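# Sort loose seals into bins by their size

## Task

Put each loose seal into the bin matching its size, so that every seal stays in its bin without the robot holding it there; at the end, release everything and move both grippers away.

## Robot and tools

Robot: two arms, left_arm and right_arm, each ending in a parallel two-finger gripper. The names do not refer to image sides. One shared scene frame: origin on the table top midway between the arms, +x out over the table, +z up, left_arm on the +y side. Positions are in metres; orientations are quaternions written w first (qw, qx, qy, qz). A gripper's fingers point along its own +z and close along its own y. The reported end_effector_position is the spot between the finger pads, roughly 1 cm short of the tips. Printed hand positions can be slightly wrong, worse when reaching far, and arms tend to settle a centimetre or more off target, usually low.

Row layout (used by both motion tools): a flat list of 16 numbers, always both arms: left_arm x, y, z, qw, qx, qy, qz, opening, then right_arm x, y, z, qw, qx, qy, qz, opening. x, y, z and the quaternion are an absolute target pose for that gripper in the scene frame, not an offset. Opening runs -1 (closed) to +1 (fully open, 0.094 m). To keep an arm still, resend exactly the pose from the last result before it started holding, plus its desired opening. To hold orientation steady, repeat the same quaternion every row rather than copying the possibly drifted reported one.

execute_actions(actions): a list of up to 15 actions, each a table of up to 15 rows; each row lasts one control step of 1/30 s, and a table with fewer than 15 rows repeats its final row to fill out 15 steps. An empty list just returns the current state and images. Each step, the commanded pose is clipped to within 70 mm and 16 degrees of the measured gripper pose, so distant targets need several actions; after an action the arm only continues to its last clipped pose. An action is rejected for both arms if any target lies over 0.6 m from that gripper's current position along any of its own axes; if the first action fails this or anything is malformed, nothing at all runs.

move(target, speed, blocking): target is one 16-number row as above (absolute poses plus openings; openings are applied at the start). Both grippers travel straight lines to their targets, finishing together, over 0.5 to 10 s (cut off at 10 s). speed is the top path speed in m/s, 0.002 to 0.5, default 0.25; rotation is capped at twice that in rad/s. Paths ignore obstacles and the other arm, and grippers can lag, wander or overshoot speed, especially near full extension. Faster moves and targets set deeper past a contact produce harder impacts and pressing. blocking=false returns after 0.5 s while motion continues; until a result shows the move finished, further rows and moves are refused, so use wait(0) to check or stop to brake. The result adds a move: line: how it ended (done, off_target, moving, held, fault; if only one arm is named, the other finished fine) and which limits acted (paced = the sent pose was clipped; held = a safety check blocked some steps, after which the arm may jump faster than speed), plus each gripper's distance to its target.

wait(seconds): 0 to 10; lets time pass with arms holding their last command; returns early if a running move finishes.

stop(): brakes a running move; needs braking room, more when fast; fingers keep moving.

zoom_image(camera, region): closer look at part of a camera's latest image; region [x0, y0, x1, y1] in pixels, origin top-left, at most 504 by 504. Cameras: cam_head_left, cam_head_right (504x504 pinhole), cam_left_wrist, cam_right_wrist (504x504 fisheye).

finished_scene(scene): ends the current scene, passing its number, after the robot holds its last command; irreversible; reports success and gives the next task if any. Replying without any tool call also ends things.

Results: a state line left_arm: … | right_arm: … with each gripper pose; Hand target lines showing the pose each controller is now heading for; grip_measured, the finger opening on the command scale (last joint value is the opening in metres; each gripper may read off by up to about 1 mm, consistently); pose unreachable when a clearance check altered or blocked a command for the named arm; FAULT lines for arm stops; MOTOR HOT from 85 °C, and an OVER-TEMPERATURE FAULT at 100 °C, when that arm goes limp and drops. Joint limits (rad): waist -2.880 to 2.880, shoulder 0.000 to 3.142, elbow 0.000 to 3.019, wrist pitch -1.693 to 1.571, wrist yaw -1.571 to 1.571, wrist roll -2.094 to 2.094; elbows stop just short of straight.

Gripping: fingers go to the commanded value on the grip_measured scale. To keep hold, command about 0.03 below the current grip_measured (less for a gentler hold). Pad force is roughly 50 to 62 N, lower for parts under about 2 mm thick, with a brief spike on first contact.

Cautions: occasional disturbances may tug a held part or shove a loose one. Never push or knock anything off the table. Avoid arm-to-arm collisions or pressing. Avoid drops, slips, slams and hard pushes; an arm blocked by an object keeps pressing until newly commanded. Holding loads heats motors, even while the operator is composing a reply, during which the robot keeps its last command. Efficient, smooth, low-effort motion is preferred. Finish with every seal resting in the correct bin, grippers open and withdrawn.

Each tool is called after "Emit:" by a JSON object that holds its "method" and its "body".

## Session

Emit:
{"method": "execute_actions", "body": {"actions": []}}

Scene clock: 0.00 s.
left_arm: end_effector_position=(+0.1412, +0.0524, +0.2758) grip_measured=+1.000 end_effector_quat_wxyz=(+0.152, +0.962, +0.023, +0.227) | right_arm: end_effector_position=(+0.6285, -0.5281, +0.1449) grip_measured=+1.000 end_effector_quat_wxyz=(+0.239, +0.320, +0.705, +0.585)
Joint positions: left_arm=[-1.294  0.905  0.952 -1.154 -0.314  1.977  0.094] | right_arm=[-0.555  1.937  1.264  0.066 -1.212  1.033  0.094]
Joint velocities: left_arm=[-0.005  0.005 -0.002 -0.007 -0.037 -0.022  0.   ] | right_arm=[-0.024 -0.005 -0.002 -0.012  0.037 -0.022  0.   ]
Motor temperatures (°C, as the motors report them): left_arm=[26 27 27 24 23 23] | right_arm=[24 24 24 27 26 24]
Hand target (left_arm): +0.144, +0.046, +0.293; +0.169, +0.957, +0.026, +0.234
Hand target (right_arm): +0.635, -0.532, +0.155; +0.249, +0.312, +0.706, +0.584

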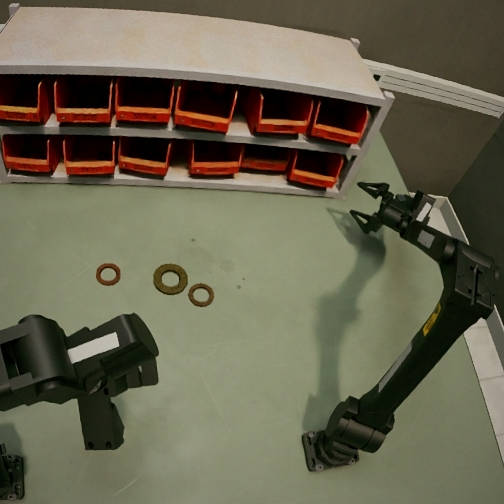

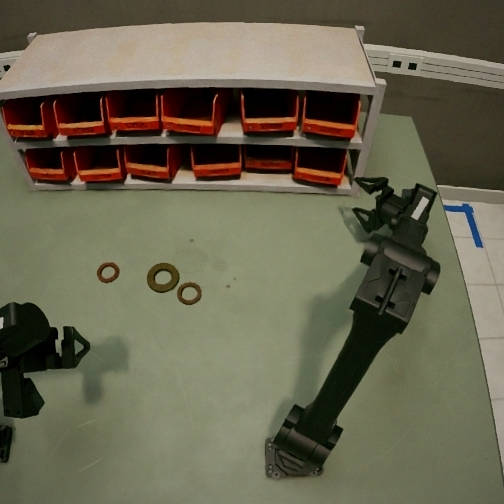

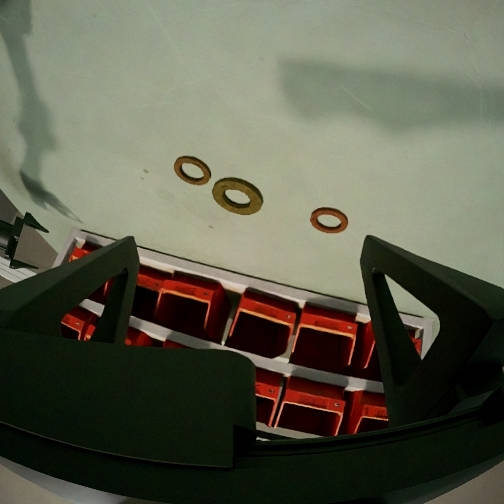

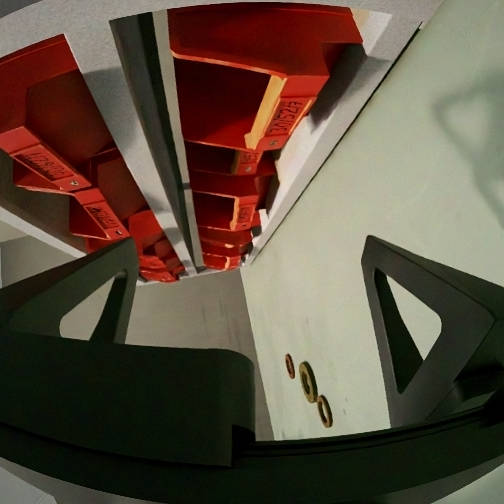

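Emit:
{"method": "move", "body": {"target": [0.25,0.15,0.25,0.1,0.7,0.7,0.1,1,0.5,-0.42,0.22,0.5,0.15,0.8,0.3,1], "speed": 0.4}}

Emit:
{"method": "move", "body": {"target": [0.46,0.17,0.24,0.707,0,0.707,0,1,0.46,-0.27,0.24,0.707,0,0.707,0,1], "speed": 0.4}}

Emit:
{"method": "zoom_image", "body": {"camera": "cam_left_wrist", "region": [40, 20, 460, 260]}}

Emit:
{"method": "zoom_image", "body": {"camera": "cam_right_wrist", "region": [40, 20, 460, 260]}}

Emit:
{"method": "zoom_image", "body": {"camera": "cam_head_right", "region": [85, 250, 215, 320]}}

Scene clock: 4.60 s.
left_arm: end_effector_position=(+0.2396, +0.1595, +0.2240) grip_measured=+1.000 end_effector_quat_wxyz=(+0.078, +0.711, +0.690, +0.106) | right_arm: end_effector_position=(+0.5021, -0.4187, +0.2190) grip_measured=+1.000 end_effector_quat_wxyz=(+0.490, +0.159, +0.801, +0.304)
Joint positions: left_arm=[-0.791  1.064  0.98  -1.306 -0.193  0.929  0.094] | right_arm=[-0.365  1.283  0.714  0.14  -0.638  0.486  0.094]
Joint velocities: left_arm=[-0.005 -0.015 -0.022 -0.012 -0.051 -0.051  0.   ] | right_arm=[ 0.005 -0.015 -0.007 -0.002  0.051 -0.022  0.   ]
Motor temperatures (°C, as the motors report them): left_arm=[26 27 28 24 23 23] | right_arm=[24 24 24 27 26 24]
Hand target (left_arm): +0.253, +0.150, +0.248; +0.099, +0.701, +0.698, +0.107
Hand target (right_arm): +0.503, -0.417, +0.224; +0.500, +0.150, +0.798, +0.301
Off the commanded pose (left_arm): 0.030 m, 3 deg.
Off the commanded pose (right_arm): 0.003 m, 2 deg.
move: off_target (left_arm)

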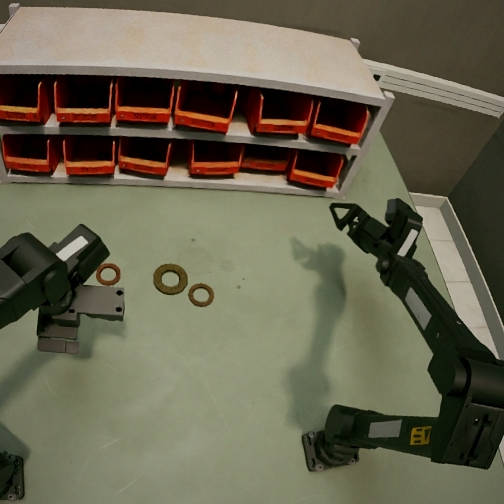

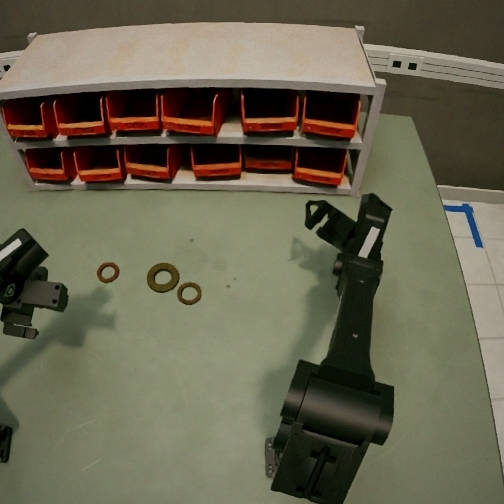

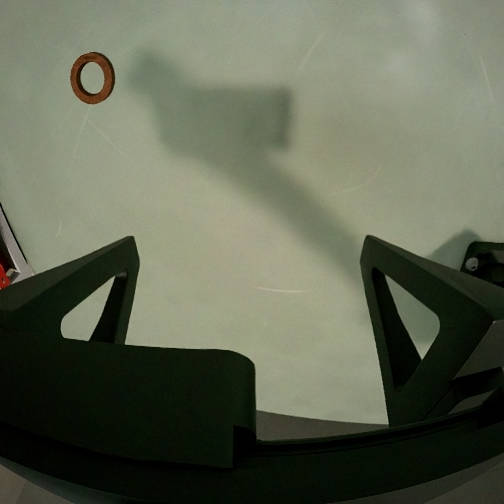

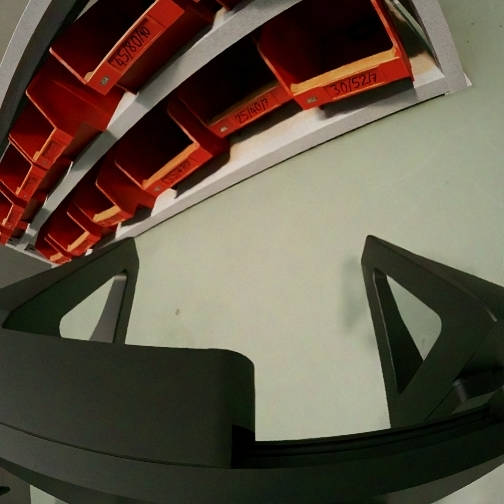

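Scene clock: 7.67 s.
left_arm: end_effector_position=(+0.4529, +0.1766, +0.2288) grip_measured=+1.000 end_effector_quat_wxyz=(+0.692, +0.006, +0.722, +0.019) | right_arm: end_effector_position=(+0.4612, -0.2669, +0.2422) grip_measured=+1.000 end_effector_quat_wxyz=(+0.706, +0.003, +0.708, +0.005)
Joint positions: left_arm=[-0.59   1.372  0.566  0.758 -0.508  0.013  0.094] | right_arm=[0.264 1.215 0.445 0.767 0.301 0.013 0.094]
Joint velocities: left_arm=[-0.015 -0.005 -0.007  0.012  0.007 -0.007  0.   ] | right_arm=[-0.005 -0.005  0.002  0.002 -0.022  0.037  0.   ]
Motor temperatures (°C, as the motors report them): left_arm=[26 27 28 24 23 23] | right_arm=[24 24 25 27 26 24]
Hand target (left_arm): +0.458, +0.169, +0.243; +0.706, -0.005, +0.708, +0.004
Hand target (right_arm): +0.462, -0.265, +0.240; +0.707, -0.000, +0.707, +0.003
Off the commanded pose (left_arm): 0.015 m, 3 deg.
Off the commanded pose (right_arm): 0.004 m, 1 deg.
move: off_target (left_arm)

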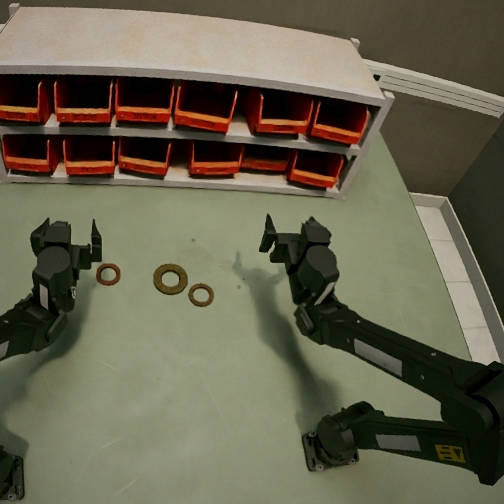

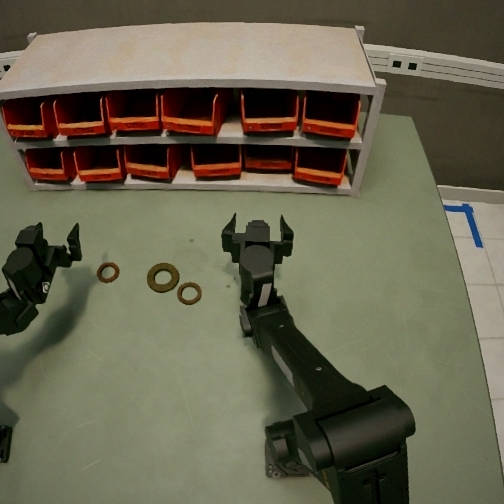

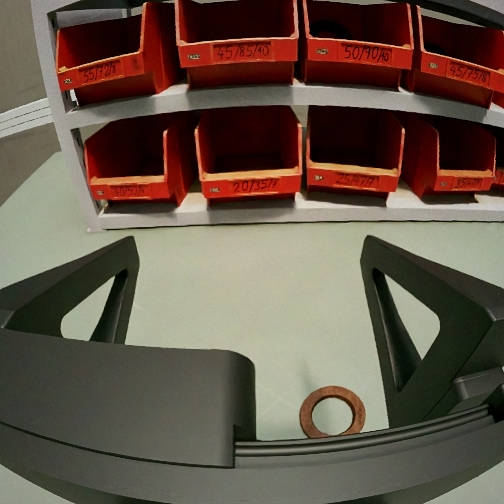

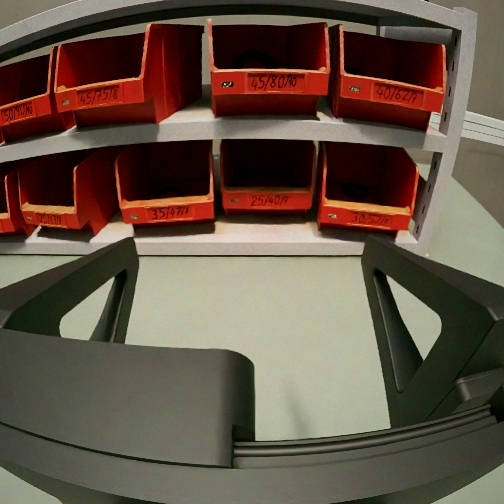

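Region (40, 20, 460, 260) of cam_left_wrist's 504x504 image, scaled by 1.200, with more detail than that image has; it fills the top 288 rows of this view, and the rest is white.

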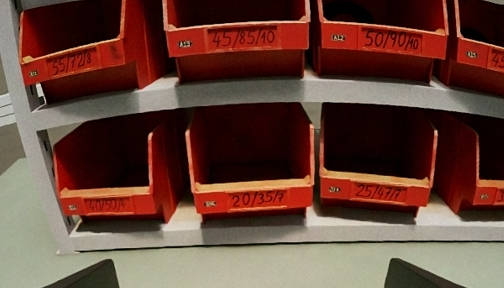

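Region (40, 20, 460, 260) of cam_right_wrist's 504x504 image, scaled by 1.200, with more detail than that image has; it fills the top 288 rows of this view, and the rest is white.

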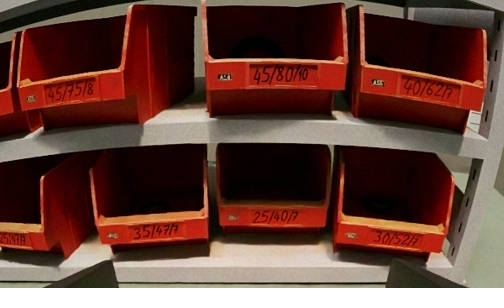

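Region (85, 250, 215, 320) of cam_head_right's 504x504 image, scaled by 3.877, with more detail than that image has; it fills the top 271 rows of this view, and the rest is white.

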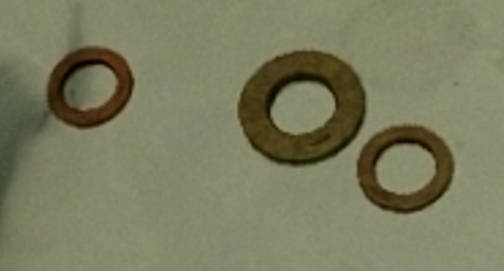

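Emit:
{"method": "move", "body": {"target": [0.455,-0.01,0.07,0.423,0,0.906,0,-0.15,0.418,-0.125,0.065,0.423,0,0.906,0,-0.4], "speed": 0.2}}

Scene clock: 11.67 s.
left_arm: end_effector_position=(+0.4394, +0.0170, +0.0645) grip_measured=-0.148 end_effector_quat_wxyz=(+0.433, +0.024, +0.901, +0.017) | right_arm: end_effector_position=(+0.4064, -0.1456, +0.0598) grip_measured=-0.399 end_effector_quat_wxyz=(+0.432, -0.012, +0.902, -0.015)
Joint positions: left_arm=[-0.869  1.716  0.938 -0.065 -0.58  -0.487  0.04 ] | right_arm=[0.63  1.466 0.592 0.068 0.519 0.43  0.028]
Joint velocities: left_arm=[-0.005 -0.005 -0.007  0.012  0.022  0.037  0.   ] | right_arm=[-0.005  0.005 -0.002 -0.007 -0.022 -0.037  0.   ]
Motor temperatures (°C, as the motors report them): left_arm=[26 27 28 24 23 23] | right_arm=[24 24 25 27 26 24]
Hand target (left_arm): +0.442, +0.017, +0.070; +0.438, +0.022, +0.899, +0.014
Hand target (right_arm): +0.409, -0.146, +0.065; +0.437, -0.009, +0.899, -0.012
Off the commanded pose (left_arm): 0.032 m, 4 deg.
Off the commanded pose (right_arm): 0.024 m, 2 deg.
move: held (left_arm, right_arm); limits=held; held on 9 of 61 steps (left_arm, right_arm), including the last (left_arm, right_arm)
pose unreachable (left arm): on one or more control steps of this call, first in action 0 (counted from 0), this arm could not follow its commanded pose, so it was not sent that pose on those steps. On the call's last step it was still not sent that pose. It may still have moved: this result reports where it is.
cause: the commanded pose would bring a part of the arm too close to another arm (this arm's wrist (the part past joint 4) and the other arm's wrist (the part past joint 4)).
pose unreachable (right arm): on one or more control steps of this call, first in action 0 (counted from 0), this arm could not follow its commanded pose, so it was not sent that pose on those steps. On the call's last step it was still not sent that pose. It may still have moved: this result reports where it is.
cause: the commanded pose would bring a part of the arm too close to another arm (this arm's wrist (the part past joint 4) and the other arm's wrist (the part past joint 4)).

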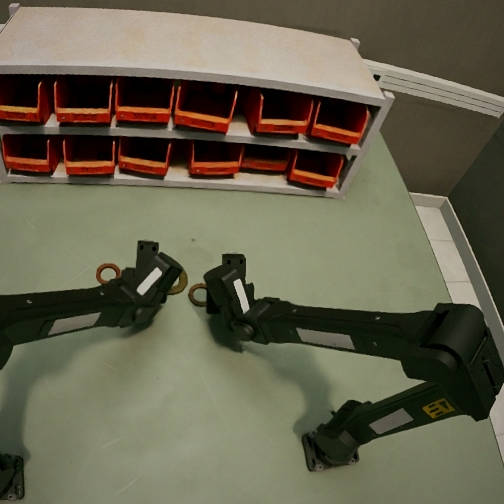

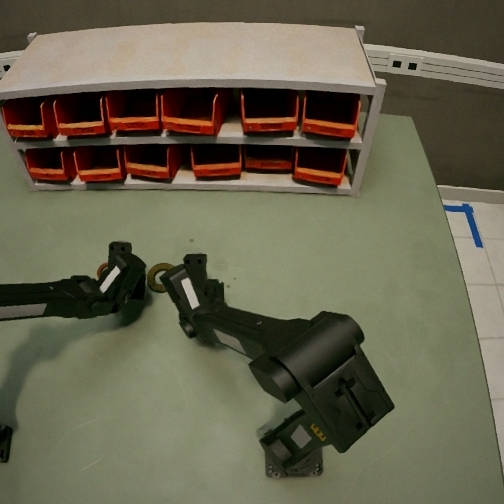

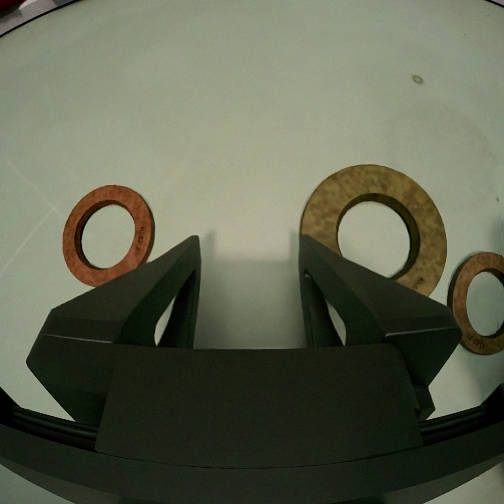

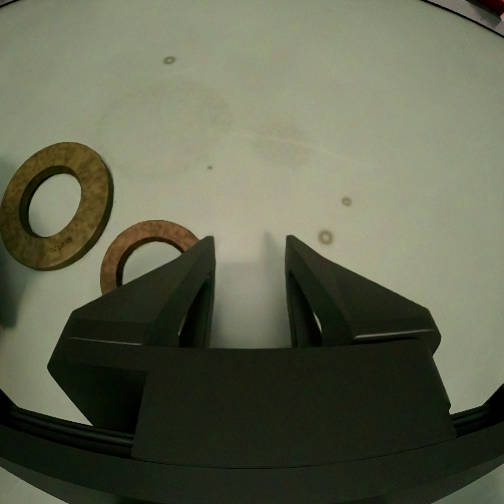

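Emit:
{"method": "move", "body": {"target": [0.455,0.075,0.09,0.423,0,0.906,0,-0.15,0.414,-0.11,0.045,0.423,0,0.906,0,-0.35], "speed": 0.1}}

Emit:
{"method": "zoom_image", "body": {"camera": "cam_right_wrist", "region": [0, 80, 300, 340]}}

Scene clock: 13.67 s.
left_arm: end_effector_position=(+0.4585, +0.0725, +0.0815) grip_measured=-0.148 end_effector_quat_wxyz=(+0.422, -0.004, +0.907, +0.001) | right_arm: end_effector_position=(+0.4033, -0.1223, +0.0377) grip_measured=-0.351 end_effector_quat_wxyz=(+0.417, -0.004, +0.909, -0.006)
Joint positions: left_arm=[-0.744  1.633  0.891 -0.071 -0.48  -0.457  0.04 ] | right_arm=[0.676 1.549 0.626 0.068 0.528 0.507 0.03 ]
Joint velocities: left_arm=[ 0.005 -0.005 -0.037 -0.002  0.007 -0.051 -0.   ] | right_arm=[-0.015 -0.005  0.027  0.002 -0.022 -0.037  0.   ]
Motor temperatures (°C, as the motors report them): left_arm=[26 27 28 24 23 23] | right_arm=[24 24 25 27 26 24]
Hand target (left_arm): +0.456, +0.076, +0.090; +0.424, +0.000, +0.906, +0.001
Hand target (right_arm): +0.414, -0.110, +0.045; +0.423, +0.000, +0.906, +0.000
Off the commanded pose (left_arm): 0.010 m, 1 deg.
Off the commanded pose (right_arm): 0.018 m, 1 deg.
move: off_target (right_arm)

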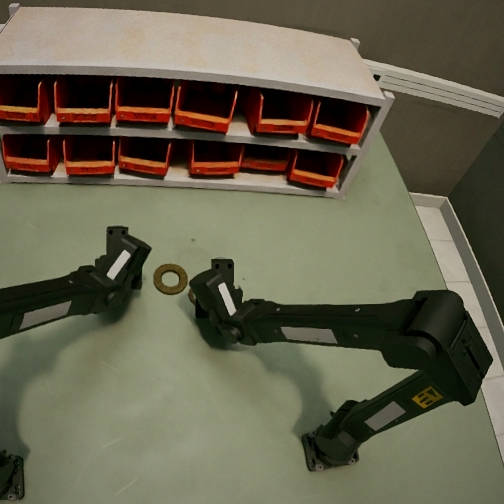

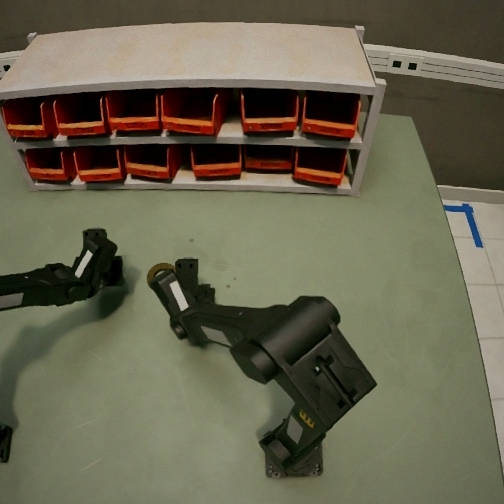

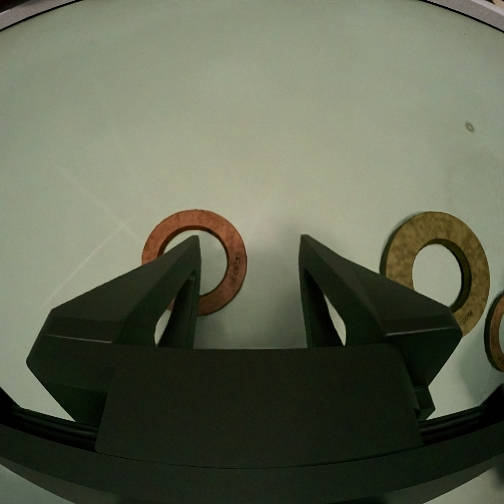

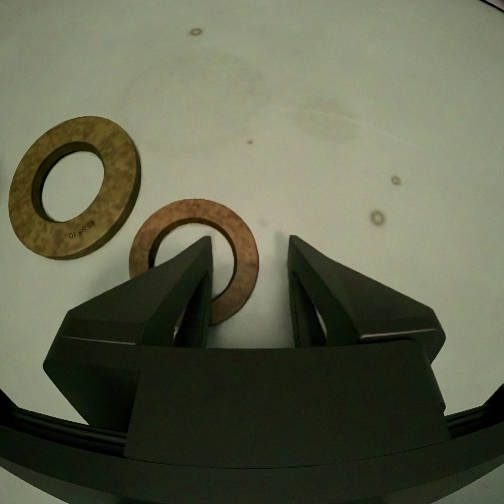

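Region (0, 80, 300, 340) of cam_right_wrist's 504x504 image, scaled by 1.680, with more detail than that image has; it fills the top 437 rows of this view, and the rest is white.

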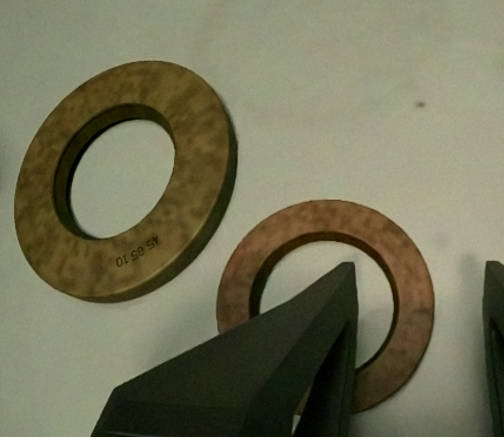

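45/85/10 confirmed.

Emit:
{"method": "move", "body": {"target": [0.455,0.075,0.09,0.423,0,0.906,0,-0.15,0.416,-0.11,0.011,0.423,0,0.906,0,-0.35], "speed": 0.05}}

Emit:
{"method": "move", "body": {"target": [0.455,0.075,0.09,0.423,0,0.906,0,-0.15,0.416,-0.11,0.011,0.423,0,0.906,0,-0.82]}}

Emit:
{"method": "move", "body": {"target": [0.455,0.06,0.09,0.423,0,0.906,0,-0.15,0.42,-0.14,0.08,0.423,0,0.906,0,-0.82], "speed": 0.12}}

Scene clock: 15.83 s.
left_arm: end_effector_position=(+0.4585, +0.0724, +0.0814) grip_measured=-0.148 end_effector_quat_wxyz=(+0.421, -0.004, +0.907, +0.001) | right_arm: end_effector_position=(+0.4092, -0.1178, +0.0143) grip_measured=-0.351 end_effector_quat_wxyz=(+0.422, -0.001, +0.907, -0.003)
Joint positions: left_arm=[-0.744  1.633  0.891 -0.071 -0.479 -0.456  0.04 ] | right_arm=[0.676 1.637 0.626 0.168 0.531 0.509 0.03 ]
Joint velocities: left_arm=[ 0.005 -0.015 -0.022  0.002 -0.007 -0.007 -0.   ] | right_arm=[-0.005  0.005 -0.007 -0.002 -0.037 -0.037 -0.001]
Motor temperatures (°C, as the motors report them): left_arm=[26 27 28 24 23 23] | right_arm=[24 24 25 27 26 24]
Hand target (left_arm): +0.455, +0.075, +0.090; +0.423, -0.000, +0.906, +0.000
Hand target (right_arm): +0.416, -0.110, +0.011; +0.423, -0.000, +0.906, +0.000
Off the commanded pose (left_arm): 0.010 m, 0 deg.
Off the commanded pose (right_arm): 0.011 m, 0 deg.
move: off_target (right_arm)

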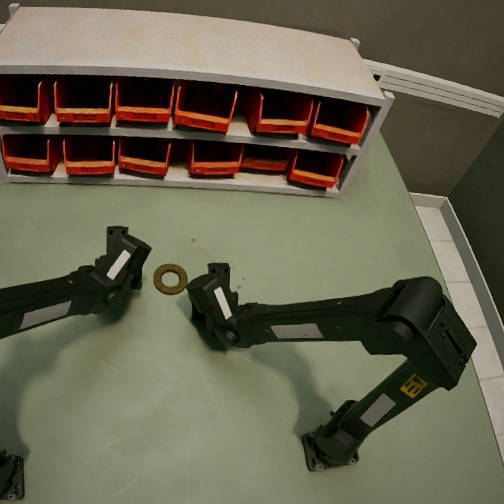

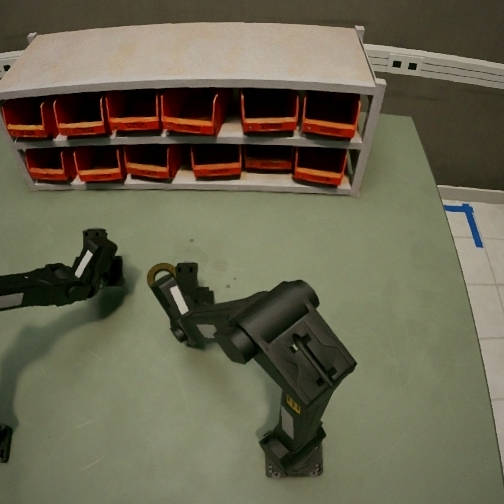

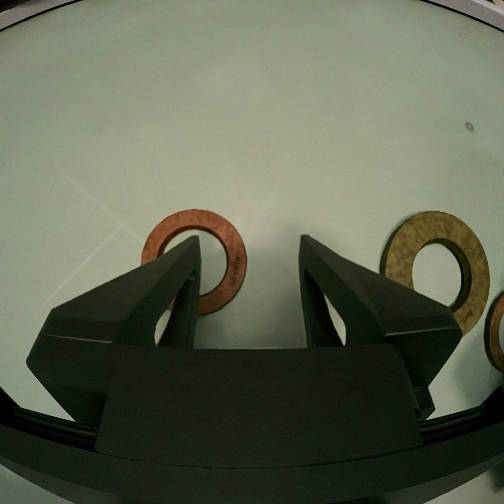

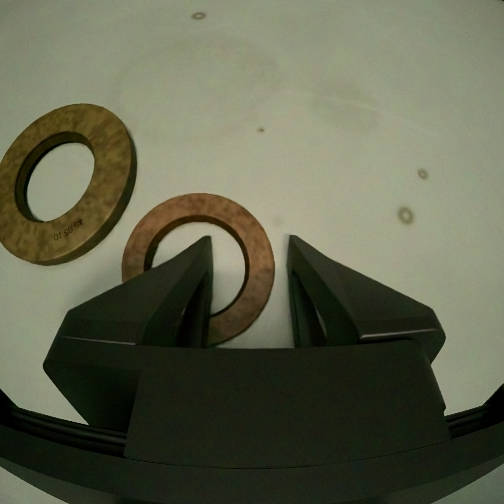

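Scene clock: 16.53 s.
left_arm: end_effector_position=(+0.4585, +0.0724, +0.0814) grip_measured=-0.148 end_effector_quat_wxyz=(+0.421, -0.003, +0.907, +0.000) | right_arm: end_effector_position=(+0.4094, -0.1182, +0.0144) grip_measured=-0.787 end_effector_quat_wxyz=(+0.423, +0.000, +0.906, -0.004)
Joint positions: left_arm=[-0.744  1.633  0.891 -0.071 -0.479 -0.456  0.04 ] | right_arm=[0.676 1.637 0.626 0.168 0.534 0.51  0.01 ]
Joint velocities: left_arm=[-0.015 -0.005  0.007 -0.007 -0.081 -0.022  0.001] | right_arm=[ 0.005 -0.005  0.002 -0.002  0.037  0.007 -0.   ]
Motor temperatures (°C, as the motors report them): left_arm=[26 27 28 24 23 23] | right_arm=[24 24 25 27 26 24]
Hand target (left_arm): +0.455, +0.075, +0.090; +0.423, -0.000, +0.906, -0.000
Hand target (right_arm): +0.416, -0.110, +0.011; +0.423, +0.000, +0.906, -0.000
Off the commanded pose (left_arm): 0.010 m, 0 deg.
Off the commanded pose (right_arm): 0.011 m, 0 deg.
move: off_target (right_arm)

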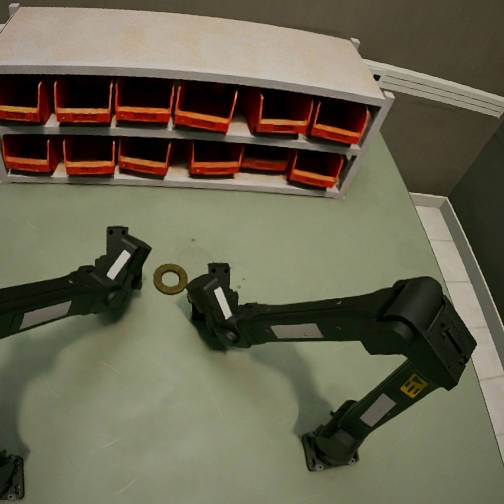

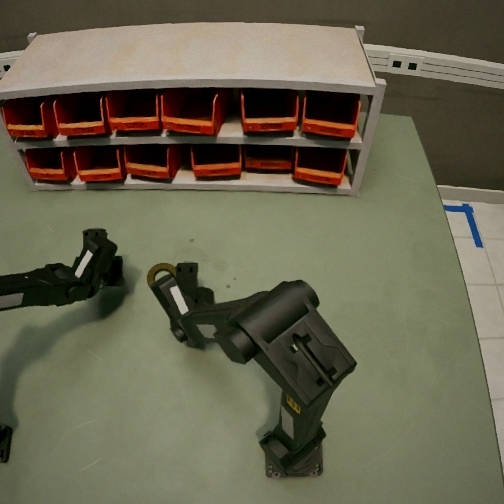

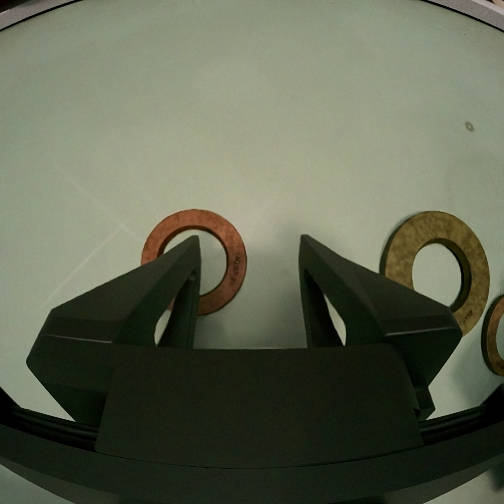

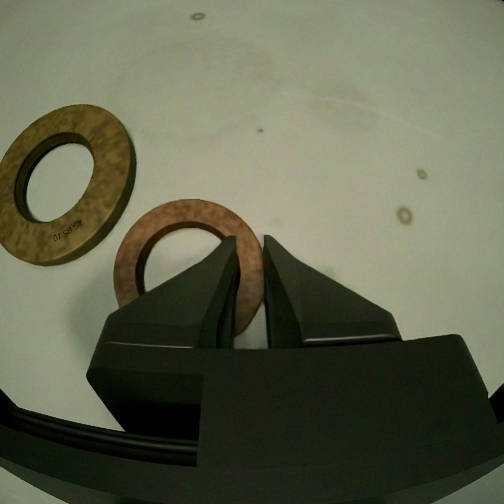

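Scene clock: 17.47 s.
left_arm: end_effector_position=(+0.4515, +0.0673, +0.0791) grip_measured=-0.148 end_effector_quat_wxyz=(+0.417, +0.005, +0.909, +0.007) | right_arm: end_effector_position=(+0.4108, -0.1450, +0.0696) grip_measured=-0.787 end_effector_quat_wxyz=(+0.416, -0.001, +0.909, -0.005)
Joint positions: left_arm=[-0.762  1.633  0.891 -0.091 -0.491 -0.456  0.04 ] | right_arm=[ 0.614  1.441  0.626 -0.016  0.486  0.461  0.01 ]
Joint velocities: left_arm=[-0.005 -0.015  0.002 -0.007 -0.022  0.022 -0.   ] | right_arm=[ 0.005  0.005  0.007  0.002 -0.051 -0.037  0.001]
Motor temperatures (°C, as the motors report them): left_arm=[26 28 28 24 23 23] | right_arm=[24 24 25 27 26 24]
Hand target (left_arm): +0.454, +0.060, +0.090; +0.423, -0.000, +0.906, -0.000
Hand target (right_arm): +0.420, -0.141, +0.082; +0.424, -0.000, +0.906, -0.000
Off the commanded pose (left_arm): 0.014 m, 1 deg.
Off the commanded pose (right_arm): 0.015 m, 1 deg.
move: off_target (left_arm, right_arm)

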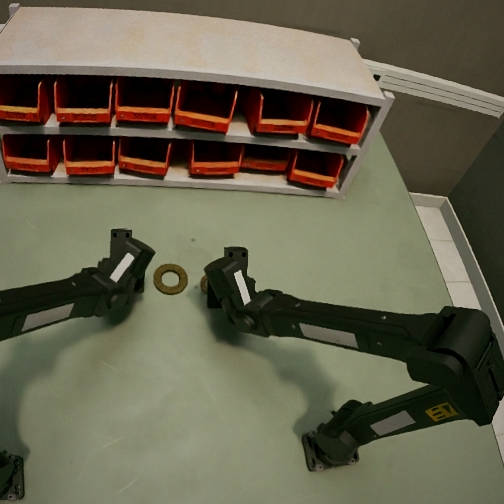

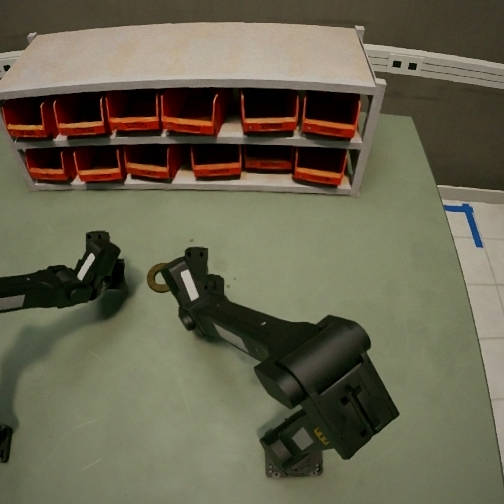

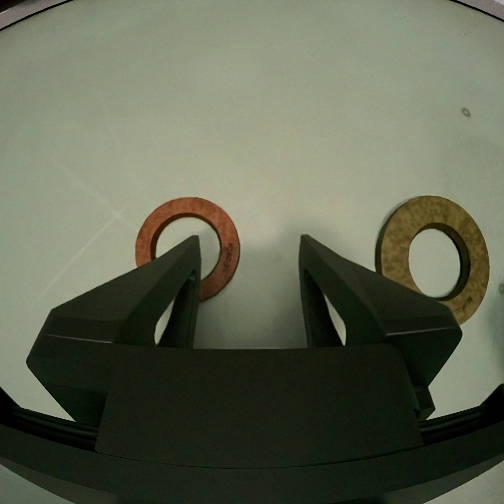

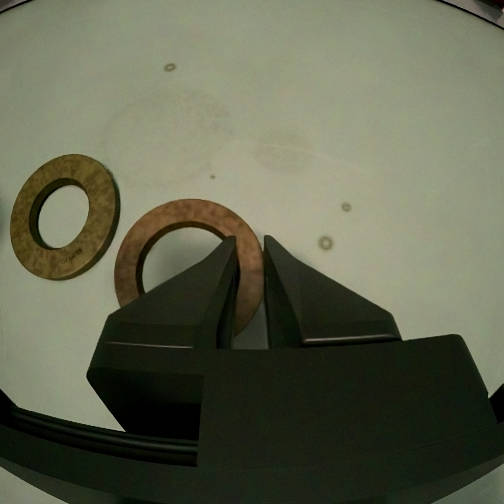

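Emit:
{"method": "move", "body": {"target": [0.468,-0.095,0.065,0.423,0,0.906,0,-0.15,0.70,-0.445,0.36,0.68,0.064,0.728,-0.059,-0.82]}}

Scene clock: 20.90 s.
left_arm: end_effector_position=(+0.4527, -0.0785, +0.0542) grip_measured=-0.148 end_effector_quat_wxyz=(+0.413, +0.009, +0.910, +0.009) | right_arm: end_effector_position=(+0.6813, -0.4538, +0.3356) grip_measured=-0.787 end_effector_quat_wxyz=(+0.664, +0.062, +0.743, -0.058)
Joint positions: left_arm=[-0.972  1.896  1.216 -0.263 -0.621 -0.644  0.04 ] | right_arm=[-0.171  1.571  1.178  0.281  0.04   0.     0.01 ]
Joint velocities: left_arm=[-0.005 -0.005 -0.002  0.002  0.007 -0.066  0.002] | right_arm=[ 0.005 -0.015 -0.002 -0.002 -0.007  0.007 -0.002]
Motor temperatures (°C, as the motors report them): left_arm=[26 28 29 24 23 23] | right_arm=[24 24 26 27 26 24]
Hand target (left_arm): +0.463, -0.096, +0.066; +0.422, -0.000, +0.907, -0.003
Hand target (right_arm): +0.694, -0.454, +0.361; +0.684, +0.057, +0.725, -0.060
Off the commanded pose (left_arm): 0.025 m, 2 deg.
Off the commanded pose (right_arm): 0.032 m, 2 deg.
move: off_target (left_arm, right_arm)

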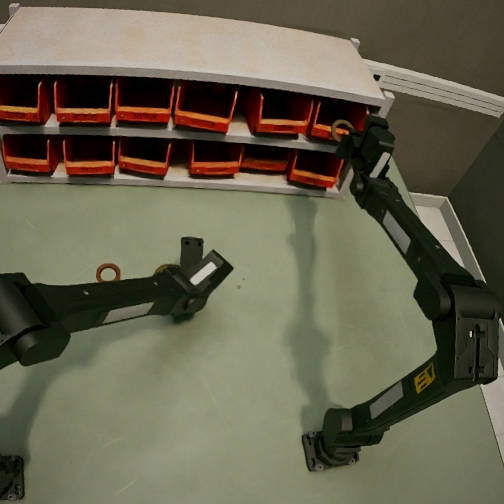

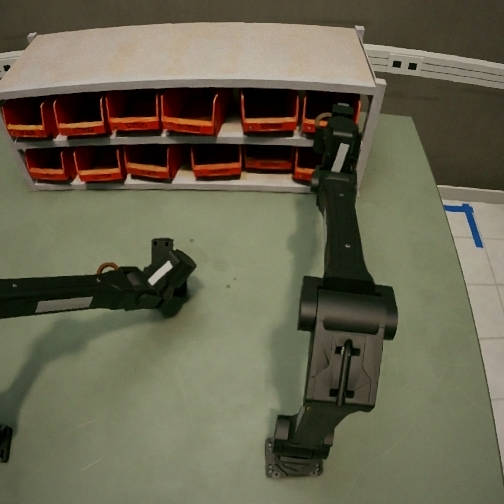

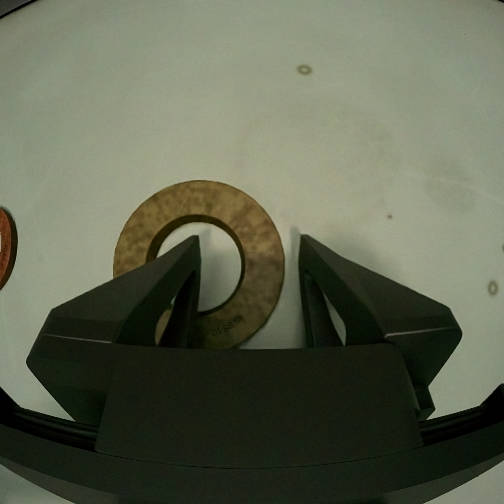

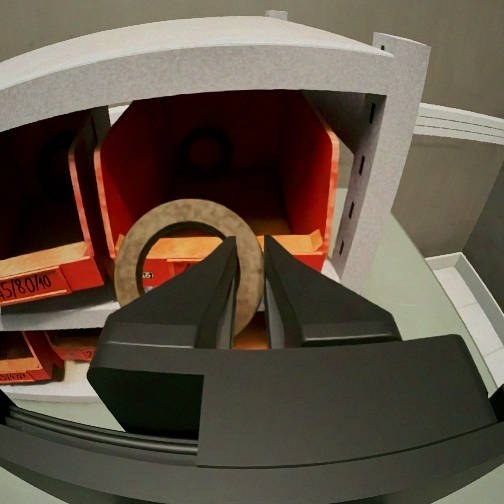

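Emit:
{"method": "move", "body": {"target": [0.464,-0.10,0.022,0.423,0,0.906,0,-0.15,0.80,-0.46,0.345,0.68,0.064,0.728,-0.059,-0.82], "speed": 0.09}}

Scene clock: 23.20 s.
left_arm: end_effector_position=(+0.4567, -0.0813, +0.0286) grip_measured=-0.148 end_effector_quat_wxyz=(+0.419, +0.002, +0.908, +0.011) | right_arm: end_effector_position=(+0.7838, -0.4655, +0.3197) grip_measured=-0.787 end_effector_quat_wxyz=(+0.666, +0.064, +0.741, -0.061)
Joint positions: left_arm=[-0.973  1.953  1.216 -0.202 -0.636 -0.653  0.04 ] | right_arm=[-0.166  1.838  1.485  0.247  0.053  0.     0.01 ]
Joint velocities: left_arm=[-0.005 -0.005 -0.012 -0.012  0.037  0.007  0.   ] | right_arm=[-0.024 -0.005 -0.007  0.007  0.037 -0.037  0.   ]
Motor temperatures (°C, as the motors report them): left_arm=[26 28 29 24 23 23] | right_arm=[24 25 26 27 26 24]
Hand target (left_arm): +0.463, -0.100, +0.022; +0.423, -0.000, +0.906, -0.000
Hand target (right_arm): +0.797, -0.461, +0.343; +0.680, +0.064, +0.728, -0.059
Off the commanded pose (left_arm): 0.021 m, 1 deg.
Off the commanded pose (right_arm): 0.031 m, 2 deg.
move: off_target (left_arm, right_arm)

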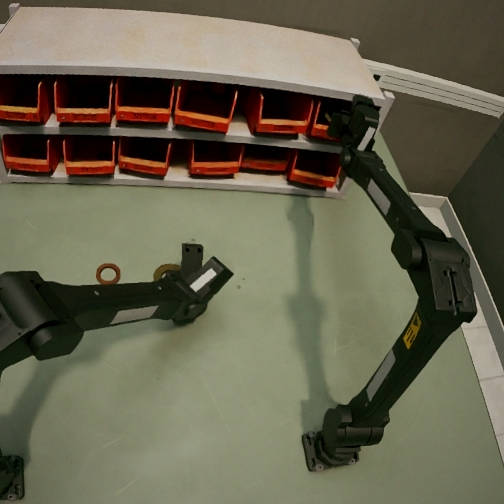

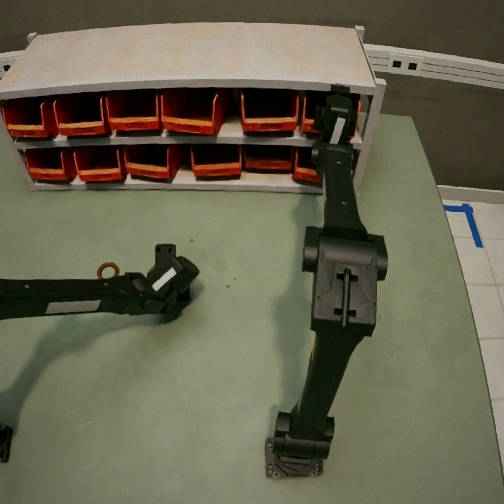

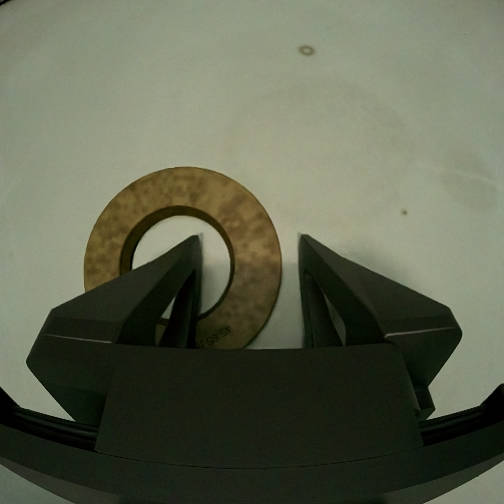

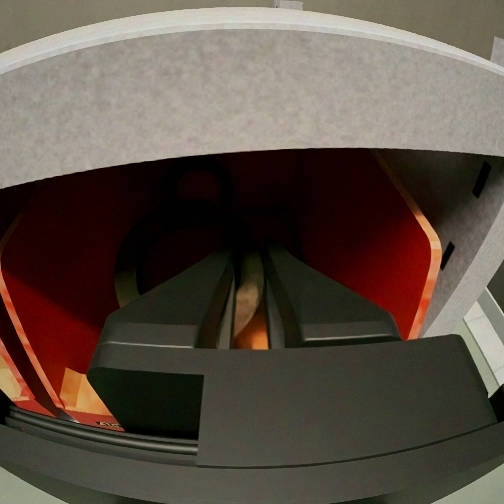

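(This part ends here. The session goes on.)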